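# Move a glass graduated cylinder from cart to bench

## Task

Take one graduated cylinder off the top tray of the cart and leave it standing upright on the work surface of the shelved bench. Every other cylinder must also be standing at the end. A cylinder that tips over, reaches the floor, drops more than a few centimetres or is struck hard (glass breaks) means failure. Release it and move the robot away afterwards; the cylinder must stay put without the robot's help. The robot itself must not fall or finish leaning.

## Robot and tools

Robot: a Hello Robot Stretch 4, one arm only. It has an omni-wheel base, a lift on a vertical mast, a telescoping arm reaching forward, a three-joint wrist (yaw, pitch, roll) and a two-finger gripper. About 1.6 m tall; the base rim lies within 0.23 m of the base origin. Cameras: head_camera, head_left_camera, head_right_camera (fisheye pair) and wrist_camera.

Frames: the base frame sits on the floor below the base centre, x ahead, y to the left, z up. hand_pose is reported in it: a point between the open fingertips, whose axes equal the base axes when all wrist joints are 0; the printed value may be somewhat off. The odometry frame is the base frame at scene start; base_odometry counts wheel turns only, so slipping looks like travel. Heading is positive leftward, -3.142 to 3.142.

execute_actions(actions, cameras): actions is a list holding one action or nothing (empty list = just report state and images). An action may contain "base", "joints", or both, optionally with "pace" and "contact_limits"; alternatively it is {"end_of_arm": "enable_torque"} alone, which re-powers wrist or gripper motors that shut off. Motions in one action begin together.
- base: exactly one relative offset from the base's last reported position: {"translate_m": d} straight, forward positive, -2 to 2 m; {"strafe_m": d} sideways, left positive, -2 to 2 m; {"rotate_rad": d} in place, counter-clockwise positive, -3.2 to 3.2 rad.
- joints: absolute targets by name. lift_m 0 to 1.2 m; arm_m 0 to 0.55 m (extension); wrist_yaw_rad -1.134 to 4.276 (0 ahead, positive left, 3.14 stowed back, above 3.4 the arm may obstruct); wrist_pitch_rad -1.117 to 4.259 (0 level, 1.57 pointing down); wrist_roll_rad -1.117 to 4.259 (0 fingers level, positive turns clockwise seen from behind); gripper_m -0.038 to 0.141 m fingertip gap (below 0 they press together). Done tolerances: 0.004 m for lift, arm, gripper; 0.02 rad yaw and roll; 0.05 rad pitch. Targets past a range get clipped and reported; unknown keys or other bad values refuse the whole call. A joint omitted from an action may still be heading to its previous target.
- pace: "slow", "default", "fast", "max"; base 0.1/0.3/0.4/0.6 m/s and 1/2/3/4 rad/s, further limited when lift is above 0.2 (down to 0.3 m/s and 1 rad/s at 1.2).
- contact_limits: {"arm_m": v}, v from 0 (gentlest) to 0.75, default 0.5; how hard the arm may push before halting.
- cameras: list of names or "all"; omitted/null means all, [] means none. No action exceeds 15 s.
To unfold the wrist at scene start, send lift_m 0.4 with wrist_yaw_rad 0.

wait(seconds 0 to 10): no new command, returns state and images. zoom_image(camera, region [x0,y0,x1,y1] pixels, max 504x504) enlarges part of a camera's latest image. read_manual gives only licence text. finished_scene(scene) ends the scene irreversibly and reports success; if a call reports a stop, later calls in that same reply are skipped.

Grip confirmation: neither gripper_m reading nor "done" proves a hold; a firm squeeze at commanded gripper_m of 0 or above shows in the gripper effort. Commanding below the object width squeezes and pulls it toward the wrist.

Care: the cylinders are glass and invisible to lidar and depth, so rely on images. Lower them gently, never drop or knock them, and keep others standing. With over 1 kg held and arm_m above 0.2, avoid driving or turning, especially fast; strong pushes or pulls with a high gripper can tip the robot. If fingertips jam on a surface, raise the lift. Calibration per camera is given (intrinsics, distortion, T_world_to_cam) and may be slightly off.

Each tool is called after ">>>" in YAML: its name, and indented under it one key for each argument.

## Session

>>> execute_actions:
  actions: []

Scene clock: 0.00 s.
base_odometry: x=+0.000 y=+0.000 heading=+0.000 (m, m, rad; odometry frame)
turned_by_wheels: +0.000 (rad since the last result)
turned_by_imu: +0.000 (rad since the last result)
base_tilt: forward=+0.3 right=+0.6 (deg)
lidar_m: 1.34 1.21 1.24 1.63 1.49 1.51 2.01 1.86 1.71 1.85 1.98 2.11
base_status: not commanded
joint_positions: lift_m=+0.136 arm_m=-0.002 wrist_yaw_rad=+3.190 wrist_pitch_rad=+0.013 wrist_roll_rad=-0.019 gripper_m=+0.057
joint_status: not commanded
motor_effort: lift_m=+20 arm_m=-1 wrist_yaw_rad=-1 wrist_pitch_rad=-6 wrist_roll_rad=+2 gripper_m=-1 wheel_0=+0 wheel_1=+1 wheel_2=+0 (%)
hand_pose: x=-0.1238 y=+0.0734 z=+0.3107 quat_wxyz=(-0.024, -0.006, -0.010, +1.000) (m; base frame)
wrist_depth_mm: - - 135 - - - 1983 / - - 135 - - 1921 1863 / - 109 137 - - - - / 146 141 187 - - - - / 204 1708 1576 1863 1921 1921 1921 / 204 1008 878 976 203 1060 1060 / 203 281 530 - 788 723 768
pictures: head_camera, head_left_camera, head_right_camera, wrist_camera
camera_calibration (this result's frames):
wrist_camera: T_world_to_cam=[[-0.0757247, 0.996792, 0.0259149, -0.0834655], [0.0527131, 0.029955, -0.99816, 0.362854], [-0.995734, -0.0742194, -0.0548123, 0.12847], [0, 0, 0, 1]] pos_world=[0.102475, 0.0818635, 0.371391]
Images, in order (width x height): head_camera 420x560, head_left_camera 420x672, head_right_camera 420x672, wrist_camera 616x392.

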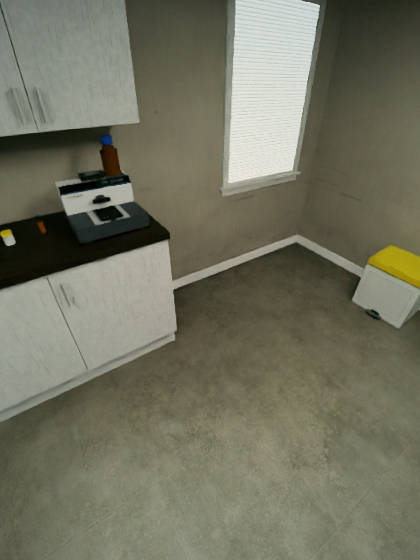

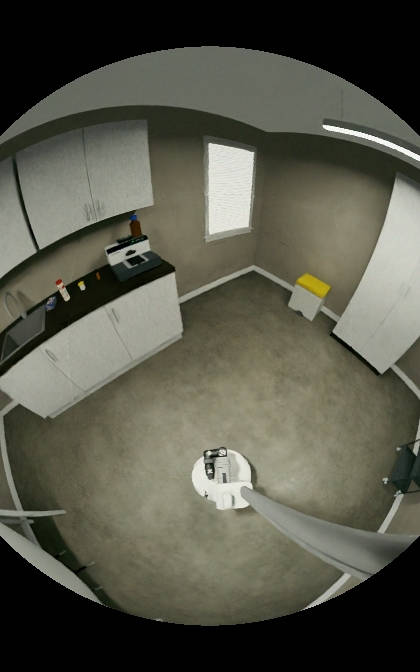

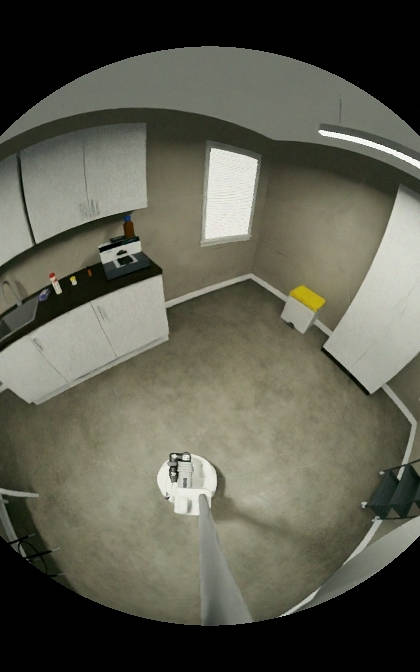

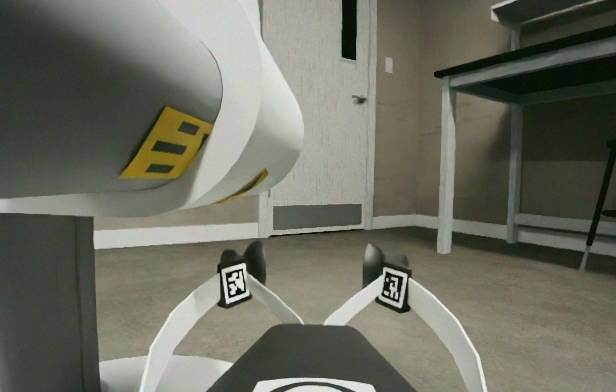

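Cart is on the right.

>>> execute_actions:
  actions:
    - {"base":{"rotate_rad":-1.6},"joints":{"wrist_yaw_rad":0,"lift_m":0.75,"gripper_m":0.08},"pace":"fast"}
  cameras: ["head_camera","head_left_camera","wrist_camera"]

Scene clock: 3.67 s.
base_odometry: x=+0.000 y=+0.000 heading=-1.600 (m, m, rad; odometry frame)
turned_by_wheels: -1.600 (rad since the last result)
turned_by_imu: -1.604 (rad since the last result)
base_tilt: forward=+0.4 right=+0.6 (deg)
lidar_m: 1.81 1.99 2.09 1.35 1.25 1.26 1.60 1.45 1.50 2.05 1.87 1.69
base_status: done
joint_positions: lift_m=+0.750 arm_m=-0.002 wrist_yaw_rad=+0.000 wrist_pitch_rad=+0.013 wrist_roll_rad=-0.019 gripper_m=+0.080
joint_status: all done
motor_effort: lift_m=+24(26) arm_m=-1(1) wrist_yaw_rad=-1(6) wrist_pitch_rad=-6(6) wrist_roll_rad=+3(2) gripper_m=-3(3) wheel_0=+0(8) wheel_1=+0(10) wheel_2=+0(7) (%)
hand_pose: x=+0.4570 y=-0.0873 z=+0.9242 quat_wxyz=(+1.000, -0.010, +0.006, +0.000) (m; base frame)
wrist_depth_mm: 1537 1708 - - - 1708 1499 / 1537 1756 - - - 1708 1464 / 1618 1756 - - - 1708 1464 / 1537 1808 - - - 1756 1464 / 1618 1808 - - 1808 1618 1499 / 1618 1808 - - 1618 1661 1464 / 1661 1708 1983 - 1808 1661 1464
pictures: head_camera, head_left_camera, wrist_camera
camera_calibration (this result's frames):
wrist_camera: T_world_to_cam=[[0.027921, -0.999274, 0.025917, -0.116833], [-0.0540568, -0.0273986, -0.998162, 0.993182], [0.998147, 0.0264687, -0.0547826, -0.17396], [0, 0, 0, 1]] pos_world=[0.230588, -0.0849314, 0.984855]
Images, in order (width x height): head_camera 420x560, head_left_camera 420x672, wrist_camera 616x392.

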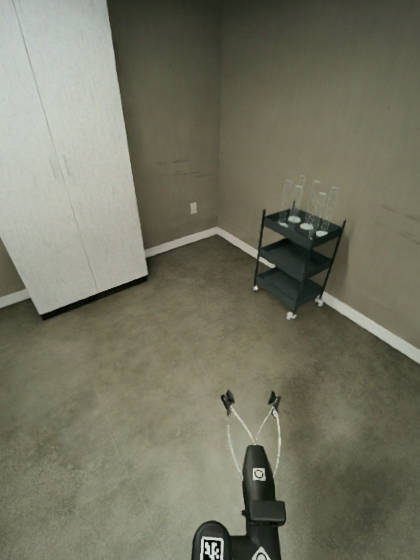

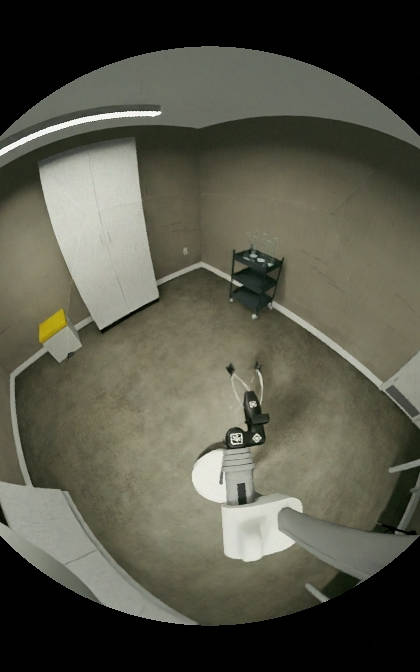

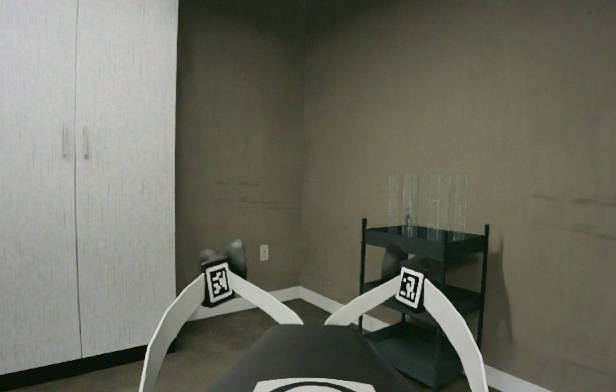

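>>> execute_actions:
  actions:
    - {"base":{"rotate_rad":-0.95},"pace":"fast"}
  cameras: []

>>> execute_actions:
  actions:
    - {"base":{"strafe_m":1.2}}
  cameras: []

>>> execute_actions:
  actions:
    - {"base":{"translate_m":0.55}}
  cameras: ["head_camera","wrist_camera"]

Scene clock: 9.53 s.
base_odometry: x=+0.000 y=+0.000 heading=-2.550 (m, m, rad; odometry frame)
turned_by_wheels: -0.950 (rad since the last result)
turned_by_imu: -0.952 (rad since the last result)
base_tilt: forward=+0.3 right=+0.6 (deg)
lidar_m: 1.83 1.70 1.96 2.01 2.13 1.32 1.24 1.26 1.66 1.46 1.52 1.96
base_status: done
joint_positions: lift_m=+0.750 arm_m=-0.002 wrist_yaw_rad=+0.000 wrist_pitch_rad=+0.013 wrist_roll_rad=-0.019 gripper_m=+0.080
joint_status: not commanded
motor_effort: lift_m=+23(24) arm_m=-1(1) wrist_yaw_rad=+0(2) wrist_pitch_rad=-6(5) wrist_roll_rad=+3(2) gripper_m=-1(3) wheel_0=+1(4) wheel_1=+1(7) wheel_2=+0(7) (%)
hand_pose: x=+0.4570 y=-0.0875 z=+0.9243 quat_wxyz=(+1.000, -0.010, +0.007, +0.000) (m; base frame)
wrist_depth_mm: 1661 1618 1708 1661 1708 1618 1708 / 1661 1661 1618 1708 1756 1708 1661 / 1661 1708 1661 1661 1756 1661 1708 / 1708 1661 1661 1708 1708 1756 1756 / 1618 1708 1661 1708 1756 1708 1708 / 1618 1708 1808 1756 1808 1756 1756 / 1618 1708 1756 - 1756 1808 1756
pictures: none
No camera images: the call's "cameras" was empty. Leave "cameras" out to get every camera's image.

Scene clock: 14.87 s.
base_odometry: x=+0.670 y=-0.996 heading=-2.550 (m, m, rad; odometry frame)
turned_by_wheels: +0.000 (rad since the last result)
turned_by_imu: -0.003 (rad since the last result)
base_tilt: forward=+0.4 right=+0.6 (deg)
lidar_m: 1.35 1.84 0.83 0.78 0.83 1.17 1.89 1.46 1.76 2.68 2.74 1.91
base_status: done
joint_positions: lift_m=+0.750 arm_m=-0.002 wrist_yaw_rad=+0.000 wrist_pitch_rad=+0.013 wrist_roll_rad=-0.019 gripper_m=+0.080
joint_status: not commanded
motor_effort: lift_m=+22(22) arm_m=-1(1) wrist_yaw_rad=+0(1) wrist_pitch_rad=-6(6) wrist_roll_rad=+1(0) gripper_m=-1(3) wheel_0=+2(10) wheel_1=-1(10) wheel_2=+1(1) (%)
hand_pose: x=+0.4570 y=-0.0874 z=+0.9243 quat_wxyz=(+1.000, -0.010, +0.007, +0.000) (m; base frame)
wrist_depth_mm: 1576 1576 1618 1618 1618 1618 1618 / 1576 1576 1618 1661 1618 1618 1618 / 1576 1576 1661 1618 1618 1661 1661 / 1618 1576 1661 1708 1661 1618 1708 / 1661 1618 1537 1537 1618 1708 1708 / 1708 1661 1397 1499 1661 1708 1661 / 1618 1661 1661 - 1661 1756 1661
pictures: none
No camera images: the call's "cameras" was empty. Leave "cameras" out to get every camera's image.

Scene clock: 18.20 s.
base_odometry: x=+0.213 y=-1.303 heading=-2.549 (m, m, rad; odometry frame)
turned_by_wheels: +0.000 (rad since the last result)
turned_by_imu: +0.001 (rad since the last result)
base_tilt: forward=+0.3 right=+0.6 (deg)
lidar_m: 0.80 0.85 1.37 0.83 0.85 1.37 2.46 1.94 2.50 2.64 1.91 1.30
base_status: done
joint_positions: lift_m=+0.750 arm_m=-0.002 wrist_yaw_rad=+0.000 wrist_pitch_rad=+0.013 wrist_roll_rad=-0.019 gripper_m=+0.080
joint_status: not commanded
motor_effort: lift_m=+23(23) arm_m=-1(1) wrist_yaw_rad=+0(0) wrist_pitch_rad=-6(6) wrist_roll_rad=+1(3) gripper_m=-2(1) wheel_0=+2(5) wheel_1=+1(8) wheel_2=+0(9) (%)
hand_pose: x=+0.4570 y=-0.0874 z=+0.9243 quat_wxyz=(+1.000, -0.010, +0.007, +0.000) (m; base frame)
wrist_depth_mm: 1025 1025 1060 1042 1042 1042 1060 / 1060 1042 1042 1042 1078 1060 1098 / 1060 1060 1042 1060 1060 1060 1078 / 1042 1042 1060 1078 1098 1078 1078 / 1060 1060 1042 1078 1078 1078 1118 / 1078 1078 634 831 661 1118 1138 / 1078 1098 647 - 1118 1098 1138
pictures: head_camera, wrist_camera
camera_calibration (this result's frames):
wrist_camera: T_world_to_cam=[[0.0276658, -0.999281, 0.0259164, -0.116793], [-0.0540844, -0.0273847, -0.998161, 0.993331], [0.998153, 0.0262132, -0.0548031, -0.173936], [0, 0, 0, 1]] pos_world=[0.23057, -0.0849473, 0.984998]
Images, in order (width x height): head_camera 420x560, wrist_camera 616x392.

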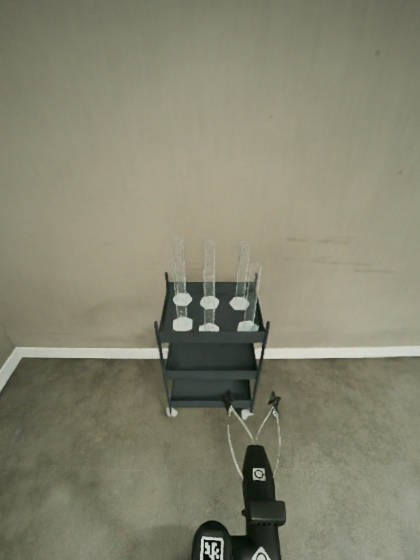

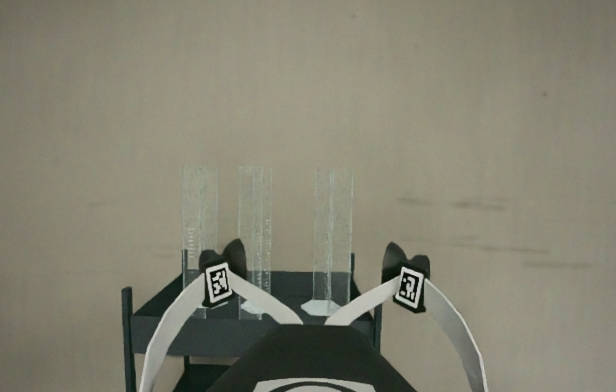

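>>> zoom_image:
  camera: "wrist_camera"
  region: [160,150,400,330]

>>> zoom_image:
  camera: "head_camera"
  region: [140,230,290,350]

Region (160, 150, 400, 330) of wrist_camera's 616x392 image, scaled by 2.100; it fills the top 378 rows of this view, and the rest is white.

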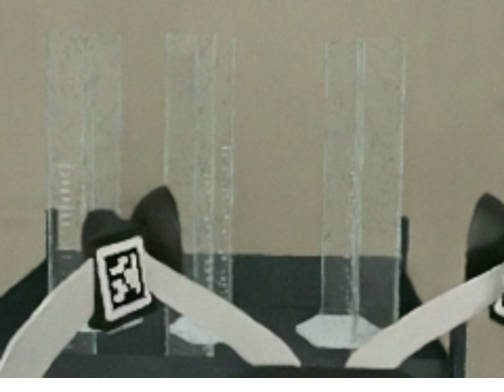

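Region (140, 230, 290, 350) of head_camera's 420x560 image, scaled by 3.360, with more detail than that image has; it fills the top 403 rows of this view, and the rest is white.

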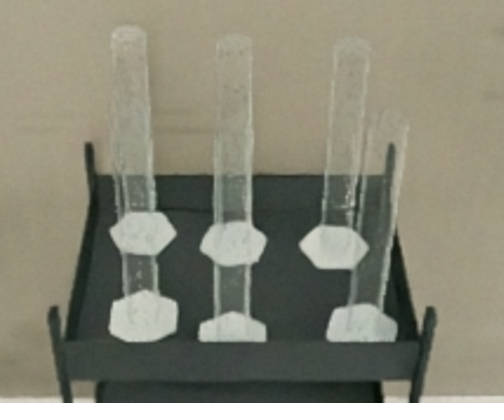

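>>> execute_actions:
  actions:
    - {"base":{"strafe_m":-0.04},"joints":{"lift_m":0.73,"arm_m":0.1}}
  cameras: []

>>> execute_actions:
  actions:
    - {"base":{"translate_m":0.15}}
  cameras: ["wrist_camera"]

Scene clock: 23.47 s.
base_odometry: x=+0.191 y=-1.270 heading=-2.549 (m, m, rad; odometry frame)
turned_by_wheels: +0.000 (rad since the last result)
turned_by_imu: -0.001 (rad since the last result)
base_tilt: forward=+0.4 right=+0.6 (deg)
lidar_m: 0.81 0.85 1.41 0.87 0.90 1.46 2.46 1.94 2.53 2.59 1.89 1.34
base_status: done
joint_positions: lift_m=+0.730 arm_m=+0.099 wrist_yaw_rad=+0.000 wrist_pitch_rad=+0.013 wrist_roll_rad=-0.019 gripper_m=+0.080
joint_status: all done
motor_effort: lift_m=+16(22) arm_m=+4(5) wrist_yaw_rad=+0(0) wrist_pitch_rad=-6(6) wrist_roll_rad=+2(1) gripper_m=-2(4) wheel_0=+0(9) wheel_1=+1(6) wheel_2=+0(1) (%)
hand_pose: x=+0.5586 y=-0.0874 z=+0.9048 quat_wxyz=(+1.000, -0.010, +0.006, +0.000) (m; base frame)
wrist_depth_mm: 931 917 931 931 946 960 960 / 946 946 946 960 960 976 960 / 931 946 960 960 976 976 960 / 946 960 960 976 991 976 976 / 960 960 960 991 1008 991 1008 / 976 732 691 759 960 991 1008 / 976 539 535 - 1008 991 1008
pictures: none
No camera images: the call's "cameras" was empty. Leave "cameras" out to get every camera's image.

Scene clock: 25.30 s.
base_odometry: x=+0.067 y=-1.353 heading=-2.549 (m, m, rad; odometry frame)
turned_by_wheels: +0.000 (rad since the last result)
turned_by_imu: +0.000 (rad since the last result)
base_tilt: forward=+0.4 right=+0.7 (deg)
lidar_m: 0.66 0.71 1.42 0.89 0.91 1.23 2.63 2.09 2.73 2.58 1.69 1.19
base_status: done
joint_positions: lift_m=+0.730 arm_m=+0.099 wrist_yaw_rad=+0.000 wrist_pitch_rad=+0.013 wrist_roll_rad=-0.019 gripper_m=+0.080
joint_status: not commanded
motor_effort: lift_m=+16(16) arm_m=+4(4) wrist_yaw_rad=+1(1) wrist_pitch_rad=-6(6) wrist_roll_rad=+1(2) gripper_m=-3(1) wheel_0=-1(6) wheel_1=+1(10) wheel_2=+2(9) (%)
hand_pose: x=+0.5586 y=-0.0874 z=+0.9048 quat_wxyz=(+1.000, -0.010, +0.006, +0.000) (m; base frame)
wrist_depth_mm: 778 788 778 798 809 798 798 / 788 778 798 809 788 809 809 / 788 798 809 788 809 820 809 / 809 809 809 820 809 831 831 / 809 820 820 831 831 820 831 / 831 699 699 715 842 854 854 / 504 559 585 - 842 854 854
pictures: wrist_camera
camera_calibration (this result's frames):
wrist_camera: T_world_to_cam=[[0.0277556, -0.999279, 0.0259171, -0.119125], [-0.0540558, -0.0273895, -0.998162, 0.979382], [0.998152, 0.0263036, -0.054777, -0.276472], [0, 0, 0, 1]] pos_world=[0.332209, -0.0849417, 0.965525]
Images, in order (width x height): wrist_camera 616x392.

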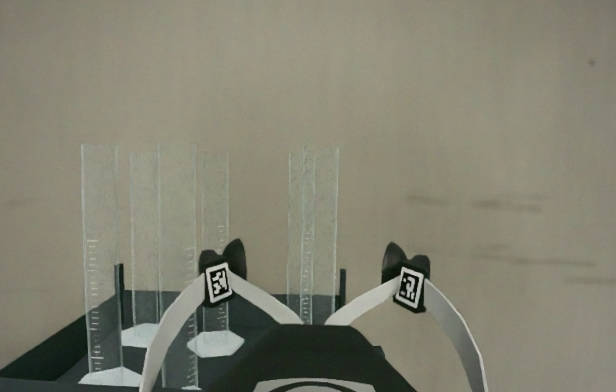

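>>> execute_actions:
  actions:
    - {"joints":{"arm_m":0.27},"pace":"slow"}
  cameras: ["wrist_camera"]

Scene clock: 29.47 s.
base_odometry: x=+0.067 y=-1.353 heading=-2.549 (m, m, rad; odometry frame)
turned_by_wheels: +0.000 (rad since the last result)
turned_by_imu: -0.001 (rad since the last result)
base_tilt: forward=+0.4 right=+0.7 (deg)
lidar_m: 0.68 0.68 1.41 0.87 0.92 1.21 2.62 2.11 2.72 2.59 1.70 1.19
base_status: not commanded
joint_positions: lift_m=+0.730 arm_m=+0.269 wrist_yaw_rad=+0.000 wrist_pitch_rad=+0.013 wrist_roll_rad=-0.019 gripper_m=+0.080
joint_status: all done
motor_effort: lift_m=+16(16) arm_m=+4(3) wrist_yaw_rad=-2(1) wrist_pitch_rad=-5(6) wrist_roll_rad=+2(1) gripper_m=-2(3) wheel_0=+0(1) wheel_1=+1(1) wheel_2=+2(2) (%)
hand_pose: x=+0.7286 y=-0.0874 z=+0.9048 quat_wxyz=(+1.000, -0.010, +0.006, +0.000) (m; base frame)
wrist_depth_mm: 621 615 627 621 615 634 640 / 615 627 627 627 634 640 634 / 621 627 627 640 634 647 640 / 627 634 640 640 640 647 654 / 634 640 640 647 640 661 661 / 640 647 549 647 647 654 661 / 517 544 544 - 661 661 668
pictures: wrist_camera
camera_calibration (this result's frames):
wrist_camera: T_world_to_cam=[[0.0276465, -0.999282, 0.0259171, -0.123794], [-0.0540587, -0.0273837, -0.998162, 0.988571], [0.998155, 0.0261946, -0.054777, -0.446117], [0, 0, 0, 1]] pos_world=[0.502157, -0.0849485, 0.965525]
Images, in order (width x height): wrist_camera 616x392.

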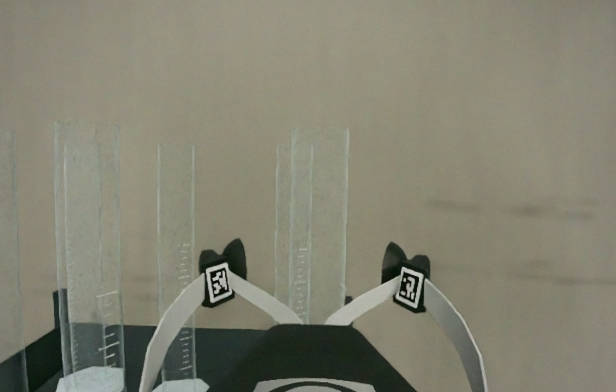

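>>> execute_actions:
  actions:
    - {"joints":{"arm_m":0.32},"pace":"slow"}
  cameras: ["wrist_camera"]

>>> execute_actions:
  actions:
    - {"joints":{"gripper_m":0.035},"pace":"slow"}
  cameras: ["wrist_camera"]

Scene clock: 32.97 s.
base_odometry: x=+0.067 y=-1.353 heading=-2.549 (m, m, rad; odometry frame)
turned_by_wheels: +0.000 (rad since the last result)
turned_by_imu: -0.001 (rad since the last result)
base_tilt: forward=+0.4 right=+0.6 (deg)
lidar_m: 0.67 0.68 1.41 0.88 0.91 1.21 2.58 2.07 2.72 2.59 1.69 1.16
base_status: not commanded
joint_positions: lift_m=+0.730 arm_m=+0.319 wrist_yaw_rad=+0.000 wrist_pitch_rad=+0.013 wrist_roll_rad=-0.019 gripper_m=+0.080
joint_status: all done
motor_effort: lift_m=+16(16) arm_m=+4(5) wrist_yaw_rad=+0(0) wrist_pitch_rad=-5(6) wrist_roll_rad=+1(2) gripper_m=-3(3) wheel_0=-1(0) wheel_1=+1(1) wheel_2=+2(2) (%)
hand_pose: x=+0.7786 y=-0.0874 z=+0.9048 quat_wxyz=(+1.000, -0.010, +0.006, +0.000) (m; base frame)
wrist_depth_mm: 564 569 569 574 580 580 580 / 564 580 569 585 580 585 585 / 574 580 580 585 585 591 597 / 585 574 585 597 597 603 597 / 580 580 591 603 597 603 609 / 591 603 603 597 603 615 609 / 488 492 496 - 603 609 615
pictures: wrist_camera
camera_calibration (this result's frames):
wrist_camera: T_world_to_cam=[[0.0276391, -0.999282, 0.0259172, -0.125173], [-0.0540589, -0.0273834, -0.998162, 0.991274], [0.998155, 0.0261872, -0.054777, -0.496021], [0, 0, 0, 1]] pos_world=[0.552153, -0.0849489, 0.965525]
Images, in order (width x height): wrist_camera 616x392.

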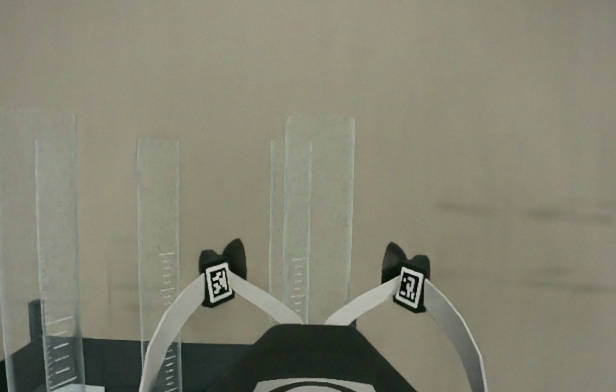

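Scene clock: 34.93 s.
base_odometry: x=+0.067 y=-1.353 heading=-2.549 (m, m, rad; odometry frame)
turned_by_wheels: +0.000 (rad since the last result)
turned_by_imu: +0.000 (rad since the last result)
base_tilt: forward=+0.3 right=+0.6 (deg)
lidar_m: 0.66 0.71 1.41 0.88 0.91 1.23 2.60 2.07 2.71 2.58 1.66 1.18
base_status: not commanded
joint_positions: lift_m=+0.730 arm_m=+0.319 wrist_yaw_rad=+0.000 wrist_pitch_rad=+0.013 wrist_roll_rad=-0.019 gripper_m=+0.035
joint_status: all done
motor_effort: lift_m=+16(16) arm_m=+4(4) wrist_yaw_rad=+0(0) wrist_pitch_rad=-5(6) wrist_roll_rad=+2(1) gripper_m=-4(3) wheel_0=+0(0) wheel_1=+2(2) wheel_2=+2(2) (%)
hand_pose: x=+0.7786 y=-0.0875 z=+0.9048 quat_wxyz=(+1.000, -0.010, +0.006, +0.000) (m; base frame)
wrist_depth_mm: 559 569 574 580 580 580 580 / 564 574 580 580 585 591 585 / 580 574 580 580 585 597 591 / 580 580 585 597 597 597 603 / 585 591 591 597 603 603 609 / 597 591 201 597 200 609 615 / 488 492 496 - 603 621 621
pictures: wrist_camera
camera_calibration (this result's frames):
wrist_camera: T_world_to_cam=[[0.0273979, -0.999289, 0.0259191, -0.125056], [-0.0539923, -0.0273703, -0.998166, 0.991245], [0.998165, 0.0259483, -0.0547038, -0.496094], [0, 0, 0, 1]] pos_world=[0.552129, -0.0849638, 0.96553]
Images, in order (width x height): wrist_camera 616x392.

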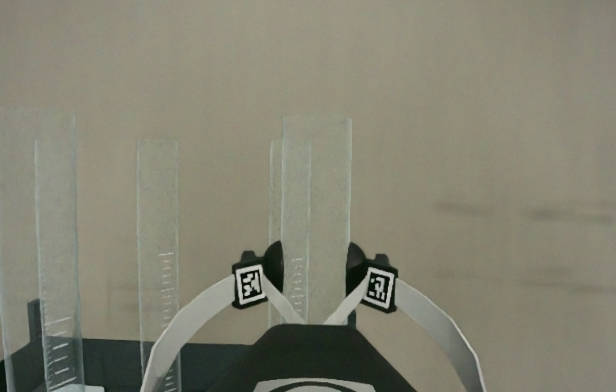

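Same as before.

>>> execute_actions:
  actions:
    - {"joints":{"gripper_m":0.0},"pace":"slow"}
  cameras: []

>>> execute_actions:
  actions:
    - {"joints":{"lift_m":1.05},"pace":"slow"}
  cameras: ["wrist_camera"]

>>> execute_actions:
  actions:
    - {"joints":{"arm_m":0.0}}
  cameras: ["head_camera","head_left_camera","head_right_camera"]

Scene clock: 38.23 s.
base_odometry: x=+0.067 y=-1.353 heading=-2.549 (m, m, rad; odometry frame)
turned_by_wheels: +0.000 (rad since the last result)
turned_by_imu: -0.001 (rad since the last result)
base_tilt: forward=+0.3 right=+0.6 (deg)
lidar_m: 0.66 0.70 1.38 0.88 0.93 1.23 2.59 2.09 2.72 2.58 1.70 1.18
base_status: not commanded
joint_positions: lift_m=+0.730 arm_m=+0.319 wrist_yaw_rad=+0.000 wrist_pitch_rad=+0.011 wrist_roll_rad=-0.019 gripper_m=+0.000
joint_status: all done
motor_effort: lift_m=+16(16) arm_m=+4(4) wrist_yaw_rad=-1(1) wrist_pitch_rad=+0(5) wrist_roll_rad=+2(2) gripper_m=-18(20) wheel_0=+0(0) wheel_1=+1(2) wheel_2=+2(2) (%)
hand_pose: x=+0.7786 y=-0.0875 z=+0.9054 quat_wxyz=(+1.000, -0.010, +0.006, +0.000) (m; base frame)
wrist_depth_mm: 564 574 574 574 574 585 580 / 564 569 580 585 580 591 591 / 574 580 585 591 585 585 597 / 574 585 585 597 597 597 603 / 585 591 591 597 597 609 603 / 591 597 193 597 204 609 609 / 488 492 492 - 615 615 615
pictures: none
No camera images: the call's "cameras" was empty. Leave "cameras" out to get every camera's image.

Scene clock: 41.40 s.
base_odometry: x=+0.067 y=-1.353 heading=-2.549 (m, m, rad; odometry frame)
turned_by_wheels: +0.000 (rad since the last result)
turned_by_imu: -0.001 (rad since the last result)
base_tilt: forward=+0.4 right=+0.7 (deg)
lidar_m: 0.66 0.69 1.43 0.86 0.93 1.24 2.60 2.07 2.73 2.57 1.71 1.17
base_status: not commanded
joint_positions: lift_m=+1.050 arm_m=+0.319 wrist_yaw_rad=+0.000 wrist_pitch_rad=+0.015 wrist_roll_rad=-0.019 gripper_m=+0.000
joint_status: all done
motor_effort: lift_m=+26(27) arm_m=+4(4) wrist_yaw_rad=-1(0) wrist_pitch_rad=-13(14) wrist_roll_rad=+2(2) gripper_m=-19(19) wheel_0=-1(0) wheel_1=+1(2) wheel_2=+2(2) (%)
hand_pose: x=+0.7786 y=-0.0874 z=+1.2233 quat_wxyz=(+1.000, -0.010, +0.008, +0.000) (m; base frame)
wrist_depth_mm: 559 564 569 574 569 574 580 / 574 574 574 580 580 585 591 / 574 580 580 580 585 591 591 / 580 580 585 591 585 597 597 / 591 591 597 591 603 597 603 / 591 591 194 603 193 609 609 / 603 603 597 - 609 615 609
pictures: wrist_camera
camera_calibration (this result's frames):
wrist_camera: T_world_to_cam=[[0.027702, -0.999282, 0.0258509, -0.133396], [-0.0564562, -0.0273836, -0.998029, 1.3109], [0.998021, 0.026188, -0.0571742, -0.475577], [0, 0, 0, 1]] pos_world=[0.552339, -0.0849488, 1.28457]
Images, in order (width x height): wrist_camera 616x392.

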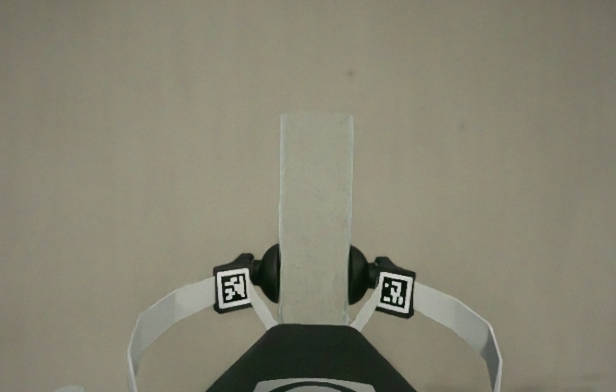

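Scene clock: 43.47 s.
base_odometry: x=+0.067 y=-1.353 heading=-2.549 (m, m, rad; odometry frame)
turned_by_wheels: +0.000 (rad since the last result)
turned_by_imu: +0.000 (rad since the last result)
base_tilt: forward=+0.4 right=+0.6 (deg)
lidar_m: 0.42 0.70 1.42 0.89 0.91 1.21 2.60 2.05 2.71 2.59 1.71 0.39
base_status: not commanded
joint_positions: lift_m=+1.050 arm_m=+0.001 wrist_yaw_rad=+0.000 wrist_pitch_rad=+0.015 wrist_roll_rad=-0.019 gripper_m=+0.000
joint_status: all done
motor_effort: lift_m=+26(26) arm_m=-4(5) wrist_yaw_rad=-1(2) wrist_pitch_rad=-13(13) wrist_roll_rad=+1(2) gripper_m=-18(19) wheel_0=+0(0) wheel_1=+1(1) wheel_2=+2(2) (%)
hand_pose: x=+0.4601 y=-0.0875 z=+1.2233 quat_wxyz=(+1.000, -0.010, +0.008, +0.000) (m; base frame)
wrist_depth_mm: 866 866 891 891 891 904 891 / 878 891 878 904 891 917 917 / 904 904 891 917 904 917 931 / 904 904 904 917 917 917 931 / 917 917 917 931 931 931 946 / 917 931 193 931 193 946 960 / 931 917 946 - 960 946 946
pictures: head_camera, head_left_camera, head_right_camera
Images, in order (width x height): head_camera 420x560, head_left_camera 420x672, head_right_camera 420x672.

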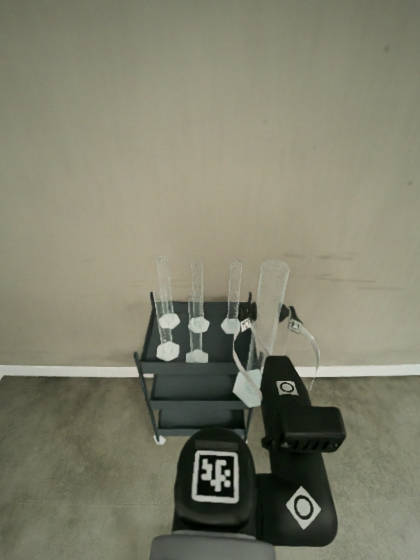

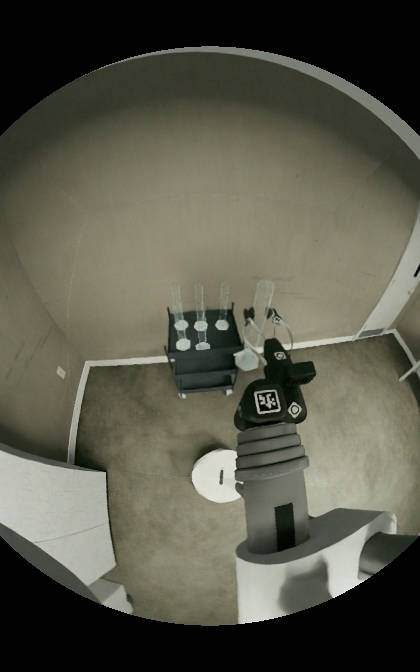

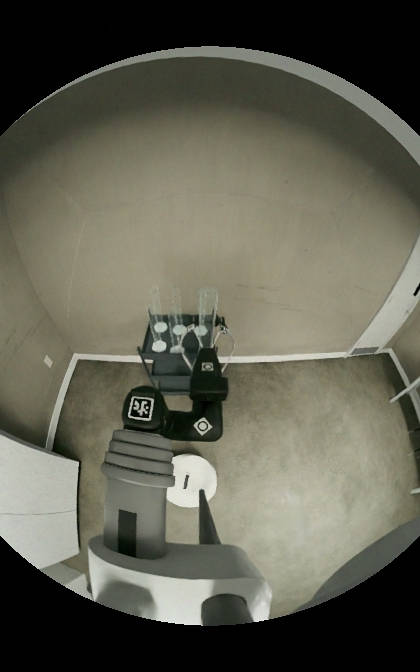

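>>> execute_actions:
  actions:
    - {"base":{"rotate_rad":-1.57},"pace":"slow"}
  cameras: ["head_camera","head_right_camera"]

Scene clock: 47.47 s.
base_odometry: x=+0.067 y=-1.353 heading=+2.164 (m, m, rad; odometry frame)
turned_by_wheels: -1.570 (rad since the last result)
turned_by_imu: -1.574 (rad since the last result)
base_tilt: forward=+0.4 right=+0.7 (deg)
lidar_m: 0.42 1.68 1.19 0.66 0.67 1.43 0.87 0.92 1.22 2.57 2.09 0.44
base_status: done
joint_positions: lift_m=+1.050 arm_m=+0.001 wrist_yaw_rad=+0.000 wrist_pitch_rad=+0.015 wrist_roll_rad=-0.019 gripper_m=+0.000
joint_status: not commanded
motor_effort: lift_m=+26(26) arm_m=-4(4) wrist_yaw_rad=-2(2) wrist_pitch_rad=-13(12) wrist_roll_rad=+2(2) gripper_m=-20(20) wheel_0=+1(4) wheel_1=+1(9) wheel_2=+2(3) (%)
hand_pose: x=+0.4601 y=-0.0874 z=+1.2233 quat_wxyz=(+1.000, -0.010, +0.008, +0.000) (m; base frame)
wrist_depth_mm: 1808 - - - - - - / 1808 - - - - - - / 1808 - - - - - - / 1756 - - - - - - / 1863 - - - - - - / 1863 - 193 - 193 - - / 1863 - - - - - -
pictures: head_camera, head_right_camera
Images, in order (width x height): head_camera 420x560, head_right_camera 420x672.

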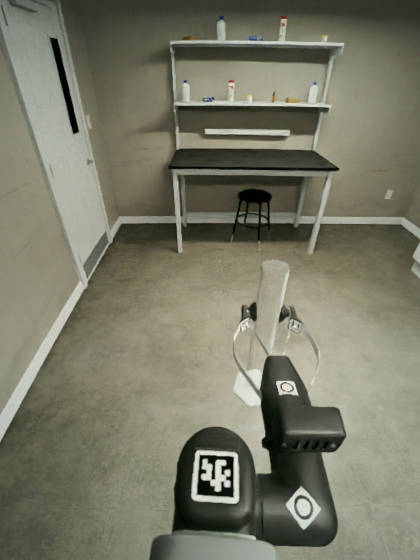

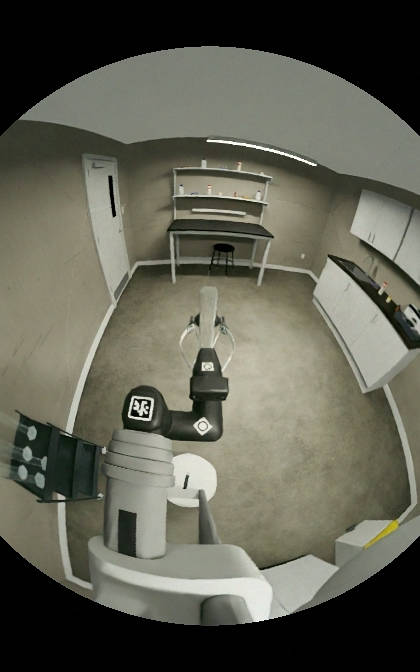

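>>> execute_actions:
  actions:
    - {"base":{"strafe_m":0.2}}
  cameras: []

>>> execute_actions:
  actions:
    - {"base":{"translate_m":1.9}}
  cameras: ["head_camera"]

Scene clock: 51.57 s.
base_odometry: x=-0.099 y=-1.465 heading=+2.165 (m, m, rad; odometry frame)
turned_by_wheels: +0.000 (rad since the last result)
turned_by_imu: -0.001 (rad since the last result)
base_tilt: forward=+0.4 right=+0.6 (deg)
lidar_m: 0.42 1.39 0.50 0.48 0.50 1.24 0.98 0.94 1.23 2.51 2.24 0.42
base_status: done
joint_positions: lift_m=+1.050 arm_m=+0.001 wrist_yaw_rad=+0.000 wrist_pitch_rad=+0.015 wrist_roll_rad=-0.019 gripper_m=+0.000
joint_status: not commanded
motor_effort: lift_m=+26(26) arm_m=-4(4) wrist_yaw_rad=+0(2) wrist_pitch_rad=-13(13) wrist_roll_rad=+1(2) gripper_m=-20(19) wheel_0=+1(8) wheel_1=+0(6) wheel_2=+1(1) (%)
hand_pose: x=+0.4601 y=-0.0874 z=+1.2233 quat_wxyz=(+1.000, -0.010, +0.008, +0.000) (m; base frame)
wrist_depth_mm: 1499 - - - - - - / 1537 - - - - - - / 1537 - - - - - - / 1499 - - - - - - / 1537 - - - - - - / 1537 1983 193 - 192 - - / 1537 - - - - - -
pictures: none
No camera images: the call's "cameras" was empty. Leave "cameras" out to get every camera's image.

Scene clock: 59.40 s.
base_odometry: x=-1.163 y=+0.109 heading=+2.165 (m, m, rad; odometry frame)
turned_by_wheels: +0.000 (rad since the last result)
turned_by_imu: +0.002 (rad since the last result)
base_tilt: forward=+0.4 right=+0.6 (deg)
lidar_m: 0.41 0.70 1.08 1.00 1.06 1.40 1.99 2.86 2.20 2.05 1.04 0.42
base_status: done
joint_positions: lift_m=+1.050 arm_m=+0.001 wrist_yaw_rad=+0.000 wrist_pitch_rad=+0.015 wrist_roll_rad=-0.019 gripper_m=+0.000
joint_status: not commanded
motor_effort: lift_m=+26(26) arm_m=-4(4) wrist_yaw_rad=+0(1) wrist_pitch_rad=-13(13) wrist_roll_rad=+3(1) gripper_m=-19(16) wheel_0=+1(6) wheel_1=+1(4) wheel_2=+1(9) (%)
hand_pose: x=+0.4601 y=-0.0874 z=+1.2234 quat_wxyz=(+1.000, -0.010, +0.008, +0.000) (m; base frame)
wrist_depth_mm: 1229 1255 1255 1281 1255 1255 1281 / 1229 1255 1255 1255 1281 1281 1281 / 1255 1281 1281 1281 1281 1281 1308 / 1281 1281 1308 1308 1336 1308 1336 / 1308 1281 1281 1308 1255 1336 1336 / 1281 1336 193 1025 193 1042 1025 / 1336 723 723 - 759 715 741
pictures: head_camera
Images, in order (width x height): head_camera 420x560.

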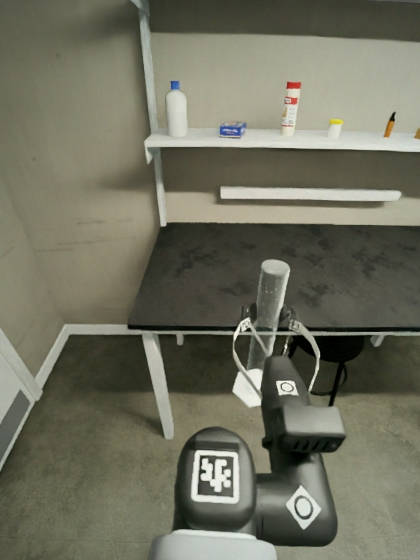

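>>> execute_actions:
  actions:
    - {"joints":{"arm_m":0.46},"pace":"slow"}
  cameras: []

>>> execute_actions:
  actions:
    - {"joints":{"lift_m":0.985},"pace":"slow"}
  cameras: ["head_camera","head_left_camera"]

>>> zoom_image:
  camera: "head_left_camera"
  region: [180,230,320,370]

Scene clock: 69.40 s.
base_odometry: x=-1.163 y=+0.109 heading=+2.165 (m, m, rad; odometry frame)
turned_by_wheels: +0.000 (rad since the last result)
turned_by_imu: -0.002 (rad since the last result)
base_tilt: forward=+0.4 right=+0.6 (deg)
lidar_m: 0.68 0.72 1.06 1.00 1.07 1.42 2.02 2.89 2.22 2.06 1.03 0.72
base_status: not commanded
joint_positions: lift_m=+1.050 arm_m=+0.459 wrist_yaw_rad=+0.000 wrist_pitch_rad=+0.015 wrist_roll_rad=-0.019 gripper_m=+0.000
joint_status: all done
motor_effort: lift_m=+25(25) arm_m=+4(4) wrist_yaw_rad=+1(1) wrist_pitch_rad=-12(12) wrist_roll_rad=+2(1) gripper_m=-19(19) wheel_0=+1(1) wheel_1=+2(2) wheel_2=+1(1) (%)
hand_pose: x=+0.9186 y=-0.0874 z=+1.2234 quat_wxyz=(+1.000, -0.010, +0.008, +0.000) (m; base frame)
wrist_depth_mm: 788 634 788 809 809 809 820 / 788 549 798 798 809 820 809 / 564 634 809 820 768 707 654 / 809 809 831 831 820 831 831 / 820 820 820 820 831 831 842 / 831 831 193 842 192 854 842 / 831 683 715 - 750 691 759
pictures: none
No camera images: the call's "cameras" was empty. Leave "cameras" out to get every camera's image.

Scene clock: 70.83 s.
base_odometry: x=-1.163 y=+0.109 heading=+2.165 (m, m, rad; odometry frame)
turned_by_wheels: +0.000 (rad since the last result)
turned_by_imu: +0.000 (rad since the last result)
base_tilt: forward=+0.3 right=+0.6 (deg)
lidar_m: 0.67 0.70 1.08 1.01 1.04 1.37 2.03 2.86 2.23 2.07 1.05 0.71
base_status: not commanded
joint_positions: lift_m=+0.985 arm_m=+0.459 wrist_yaw_rad=+0.000 wrist_pitch_rad=+0.015 wrist_roll_rad=-0.019 gripper_m=+0.000
joint_status: all done
motor_effort: lift_m=+17(23) arm_m=+4(4) wrist_yaw_rad=-1(1) wrist_pitch_rad=-12(12) wrist_roll_rad=+2(1) gripper_m=-18(20) wheel_0=+2(1) wheel_1=+2(1) wheel_2=+1(1) (%)
hand_pose: x=+0.9186 y=-0.0874 z=+1.1591 quat_wxyz=(+1.000, -0.010, +0.008, +0.000) (m; base frame)
wrist_depth_mm: 788 559 798 798 798 798 809 / 500 569 574 569 549 521 574 / 798 809 809 809 809 820 831 / 809 809 820 820 831 831 831 / 820 831 831 831 759 842 854 / 831 750 193 842 193 842 854 / 820 564 585 - 621 574 591
pictures: head_camera, head_left_camera
Images, in order (width x height): head_camera 420x560, head_left_camera 420x672.

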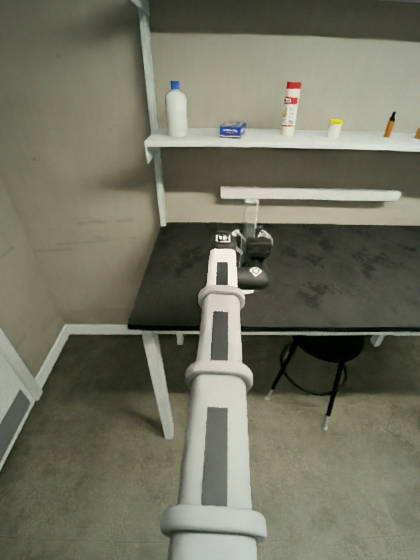

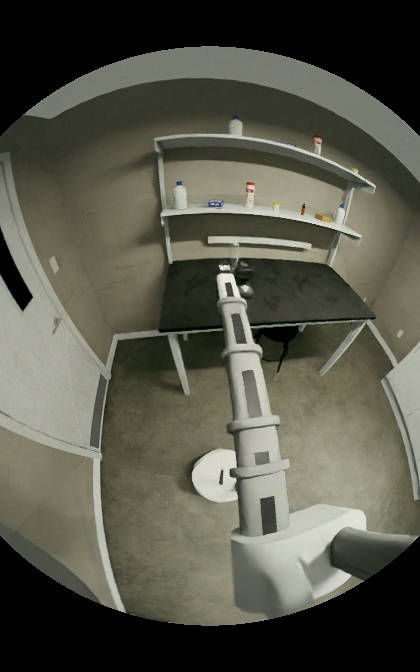

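Region (180, 230, 320, 370) of head_left_camera's 420x672 image, scaled by 3.600, with more detail than that image has.

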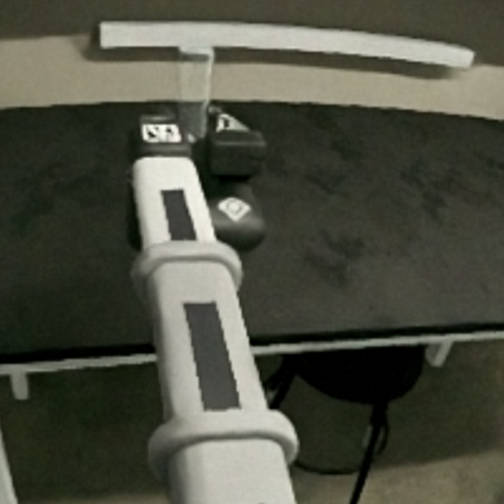

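Step down and watch the pitch effort.

>>> execute_actions:
  actions:
    - {"joints":{"lift_m":0.968},"pace":"slow"}
  cameras: []

>>> execute_actions:
  actions:
    - {"joints":{"lift_m":0.96},"pace":"slow"}
  cameras: []

Scene clock: 73.13 s.
base_odometry: x=-1.163 y=+0.109 heading=+2.165 (m, m, rad; odometry frame)
turned_by_wheels: +0.000 (rad since the last result)
turned_by_imu: -0.001 (rad since the last result)
base_tilt: forward=+0.3 right=+0.6 (deg)
lidar_m: 0.66 0.70 1.08 0.99 1.05 1.41 2.02 2.85 2.21 2.07 1.02 0.73
base_status: not commanded
joint_positions: lift_m=+0.969 arm_m=+0.459 wrist_yaw_rad=+0.000 wrist_pitch_rad=-0.003 wrist_roll_rad=-0.019 gripper_m=+0.000
joint_status: all done
on_its_own: wrist_pitch_rad is at rest, and its effort (+41) is outside its rest range (-23 to +23)
motor_effort: lift_m=+9(15) arm_m=+4(4) wrist_yaw_rad=-1(1) wrist_pitch_rad=+41(41) wrist_roll_rad=+2(2) gripper_m=-18(17) wheel_0=+1(1) wheel_1=+1(1) wheel_2=+1(1) (%)
hand_pose: x=+0.9186 y=-0.0874 z=+1.1481 quat_wxyz=(+1.000, -0.010, -0.002, +0.000) (m; base frame)
wrist_depth_mm: 809 559 809 809 809 831 831 / 496 539 535 535 521 559 544 / 798 831 820 820 820 831 831 / 809 809 820 831 831 831 842 / 809 809 831 831 750 831 842 / 809 759 723 820 192 842 842 / 809 559 603 - 640 591 640
pictures: none
No camera images: the call's "cameras" was empty. Leave "cameras" out to get every camera's image.

Scene clock: 73.83 s.
base_odometry: x=-1.163 y=+0.109 heading=+2.165 (m, m, rad; odometry frame)
turned_by_wheels: +0.000 (rad since the last result)
turned_by_imu: +0.000 (rad since the last result)
base_tilt: forward=+0.3 right=+0.6 (deg)
lidar_m: 0.66 0.70 1.06 0.99 1.04 1.41 1.99 2.86 2.18 2.08 1.03 0.72
base_status: not commanded
joint_positions: lift_m=+0.961 arm_m=+0.459 wrist_yaw_rad=+0.000 wrist_pitch_rad=-0.012 wrist_roll_rad=-0.019 gripper_m=+0.000
joint_status: all done
on_its_own: wrist_pitch_rad is at rest, and its effort (+67) is outside its rest range (-23 to +23)
motor_effort: lift_m=+6(9) arm_m=+4(4) wrist_yaw_rad=+1(1) wrist_pitch_rad=+67(68) wrist_roll_rad=+1(3) gripper_m=-17(18) wheel_0=+1(1) wheel_1=+2(1) wheel_2=+1(1) (%)
hand_pose: x=+0.9186 y=-0.0874 z=+1.1430 quat_wxyz=(+1.000, -0.010, -0.006, +0.000) (m; base frame)
wrist_depth_mm: 820 559 809 809 820 820 820 / 525 521 530 525 564 544 580 / 809 809 809 820 820 831 831 / 809 820 820 820 820 842 831 / 820 820 809 831 759 842 842 / 820 768 741 831 192 842 842 / 809 585 615 - 654 609 647
pictures: none
No camera images: the call's "cameras" was empty. Leave "cameras" out to get every camera's image.

It's already pressing on the bench; back off slightly and release.

>>> execute_actions:
  actions:
    - {"joints":{"lift_m":0.976},"pace":"slow"}
  cameras: []

>>> execute_actions:
  actions:
    - {"joints":{"gripper_m":0.09},"pace":"slow"}
  cameras: ["wrist_camera"]

>>> execute_actions:
  actions:
    - {"joints":{"arm_m":0.0},"base":{"translate_m":-0.2}}
  cameras: ["head_camera","wrist_camera"]

Scene clock: 77.10 s.
base_odometry: x=-1.163 y=+0.109 heading=+2.165 (m, m, rad; odometry frame)
turned_by_wheels: +0.000 (rad since the last result)
turned_by_imu: -0.001 (rad since the last result)
base_tilt: forward=+0.4 right=+0.7 (deg)
lidar_m: 0.68 0.70 1.05 1.00 1.03 1.40 2.04 2.88 2.19 2.06 1.03 0.71
base_status: not commanded
joint_positions: lift_m=+0.976 arm_m=+0.459 wrist_yaw_rad=+0.000 wrist_pitch_rad=+0.005 wrist_roll_rad=-0.019 gripper_m=+0.000
joint_status: all done
motor_effort: lift_m=+22(23) arm_m=+4(4) wrist_yaw_rad=-1(1) wrist_pitch_rad=+17(67) wrist_roll_rad=+0(2) gripper_m=-21(17) wheel_0=+1(1) wheel_1=+1(1) wheel_2=+1(1) (%)
hand_pose: x=+0.9186 y=-0.0875 z=+1.1526 quat_wxyz=(+1.000, -0.010, +0.003, +0.000) (m; base frame)
wrist_depth_mm: 788 554 798 809 798 798 820 / 496 559 549 544 535 569 559 / 798 809 809 831 831 831 820 / 809 809 820 831 831 820 831 / 820 820 820 759 750 831 842 / 820 750 707 831 204 831 854 / 831 564 597 - 627 580 597
pictures: none
No camera images: the call's "cameras" was empty. Leave "cameras" out to get every camera's image.

Scene clock: 80.50 s.
base_odometry: x=-1.163 y=+0.109 heading=+2.165 (m, m, rad; odometry frame)
turned_by_wheels: +0.000 (rad since the last result)
turned_by_imu: -0.001 (rad since the last result)
base_tilt: forward=+0.4 right=+0.6 (deg)
lidar_m: 0.66 0.71 1.08 0.99 1.05 1.41 1.98 2.86 2.22 2.06 1.03 0.73
base_status: not commanded
joint_positions: lift_m=+0.976 arm_m=+0.459 wrist_yaw_rad=+0.000 wrist_pitch_rad=+0.013 wrist_roll_rad=-0.019 gripper_m=+0.090
joint_status: all done
motor_effort: lift_m=+22(22) arm_m=+4(4) wrist_yaw_rad=+0(0) wrist_pitch_rad=-5(18) wrist_roll_rad=+1(2) gripper_m=-3(19) wheel_0=+1(1) wheel_1=+2(1) wheel_2=+1(1) (%)
hand_pose: x=+0.9186 y=-0.0875 z=+1.1504 quat_wxyz=(+1.000, -0.010, +0.006, +0.000) (m; base frame)
wrist_depth_mm: 788 539 809 798 798 809 809 / 521 597 603 591 574 544 535 / 809 798 809 809 820 831 842 / 809 809 820 831 842 820 842 / 831 820 820 820 750 831 854 / 820 759 683 750 699 842 842 / 707 544 574 - 609 569 574
pictures: wrist_camera
camera_calibration (this result's frames):
wrist_camera: T_world_to_cam=[[0.0274231, -0.999288, 0.0259261, -0.13528], [-0.053828, -0.0273744, -0.998175, 1.24377], [0.998174, 0.0259775, -0.0545404, -0.622616], [0, 0, 0, 1]] pos_world=[0.692138, -0.0849618, 1.21105]
Images, in order (width x height): wrist_camera 616x392.

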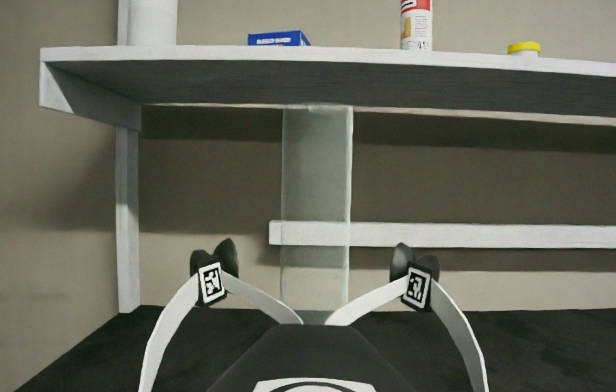

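Scene clock: 82.93 s.
base_odometry: x=-1.051 y=-0.057 heading=+2.165 (m, m, rad; odometry frame)
turned_by_wheels: +0.000 (rad since the last result)
turned_by_imu: -0.001 (rad since the last result)
base_tilt: forward=+0.4 right=+0.6 (deg)
lidar_m: 0.86 0.91 1.02 1.00 1.01 1.41 1.96 2.67 2.20 2.07 1.30 0.93
base_status: done
joint_positions: lift_m=+0.976 arm_m=+0.001 wrist_yaw_rad=+0.000 wrist_pitch_rad=+0.013 wrist_roll_rad=-0.019 gripper_m=+0.090
joint_status: all done
motor_effort: lift_m=+22(22) arm_m=-5(5) wrist_yaw_rad=+1(2) wrist_pitch_rad=-6(7) wrist_roll_rad=+2(1) gripper_m=-3(3) wheel_0=-2(5) wheel_1=-1(9) wheel_2=-2(10) (%)
hand_pose: x=+0.4601 y=-0.0875 z=+1.1503 quat_wxyz=(+1.000, -0.010, +0.007, +0.000) (m; base frame)
wrist_depth_mm: 1464 1464 1430 1430 1464 1464 1464 / 1430 1464 1430 1537 1499 1464 1499 / 1430 1464 1499 1499 1499 1499 1464 / 1499 1499 1499 1499 1537 1537 1537 / 1499 1499 1397 1430 1464 1499 1464 / 1499 1499 691 759 707 831 820 / 1537 1537 741 - 741 741 1078
pictures: head_camera, wrist_camera
camera_calibration (this result's frames):
wrist_camera: T_world_to_cam=[[0.027517, -0.999285, 0.0259167, -0.122712], [-0.0541686, -0.027379, -0.998156, 1.21912], [0.998153, 0.0260623, -0.0548833, -0.16458], [0, 0, 0, 1]] pos_world=[0.233691, -0.0849565, 1.21102]
Images, in order (width x height): head_camera 420x560, wrist_camera 616x392.

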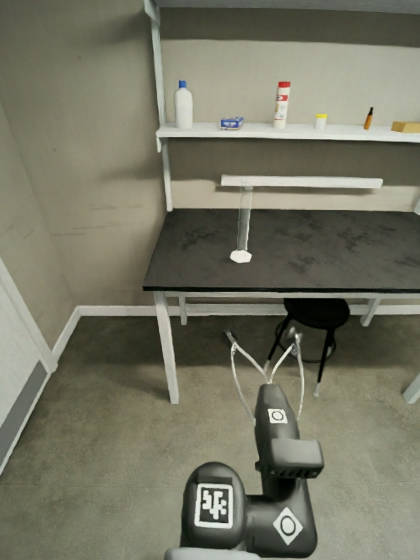

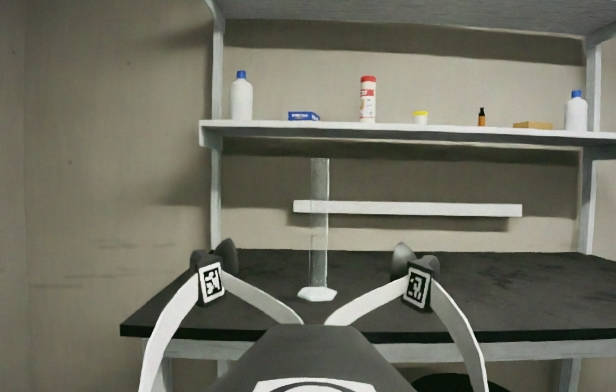

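>>> finished_scene:
  scene: 2

The scene is finished: the task was done.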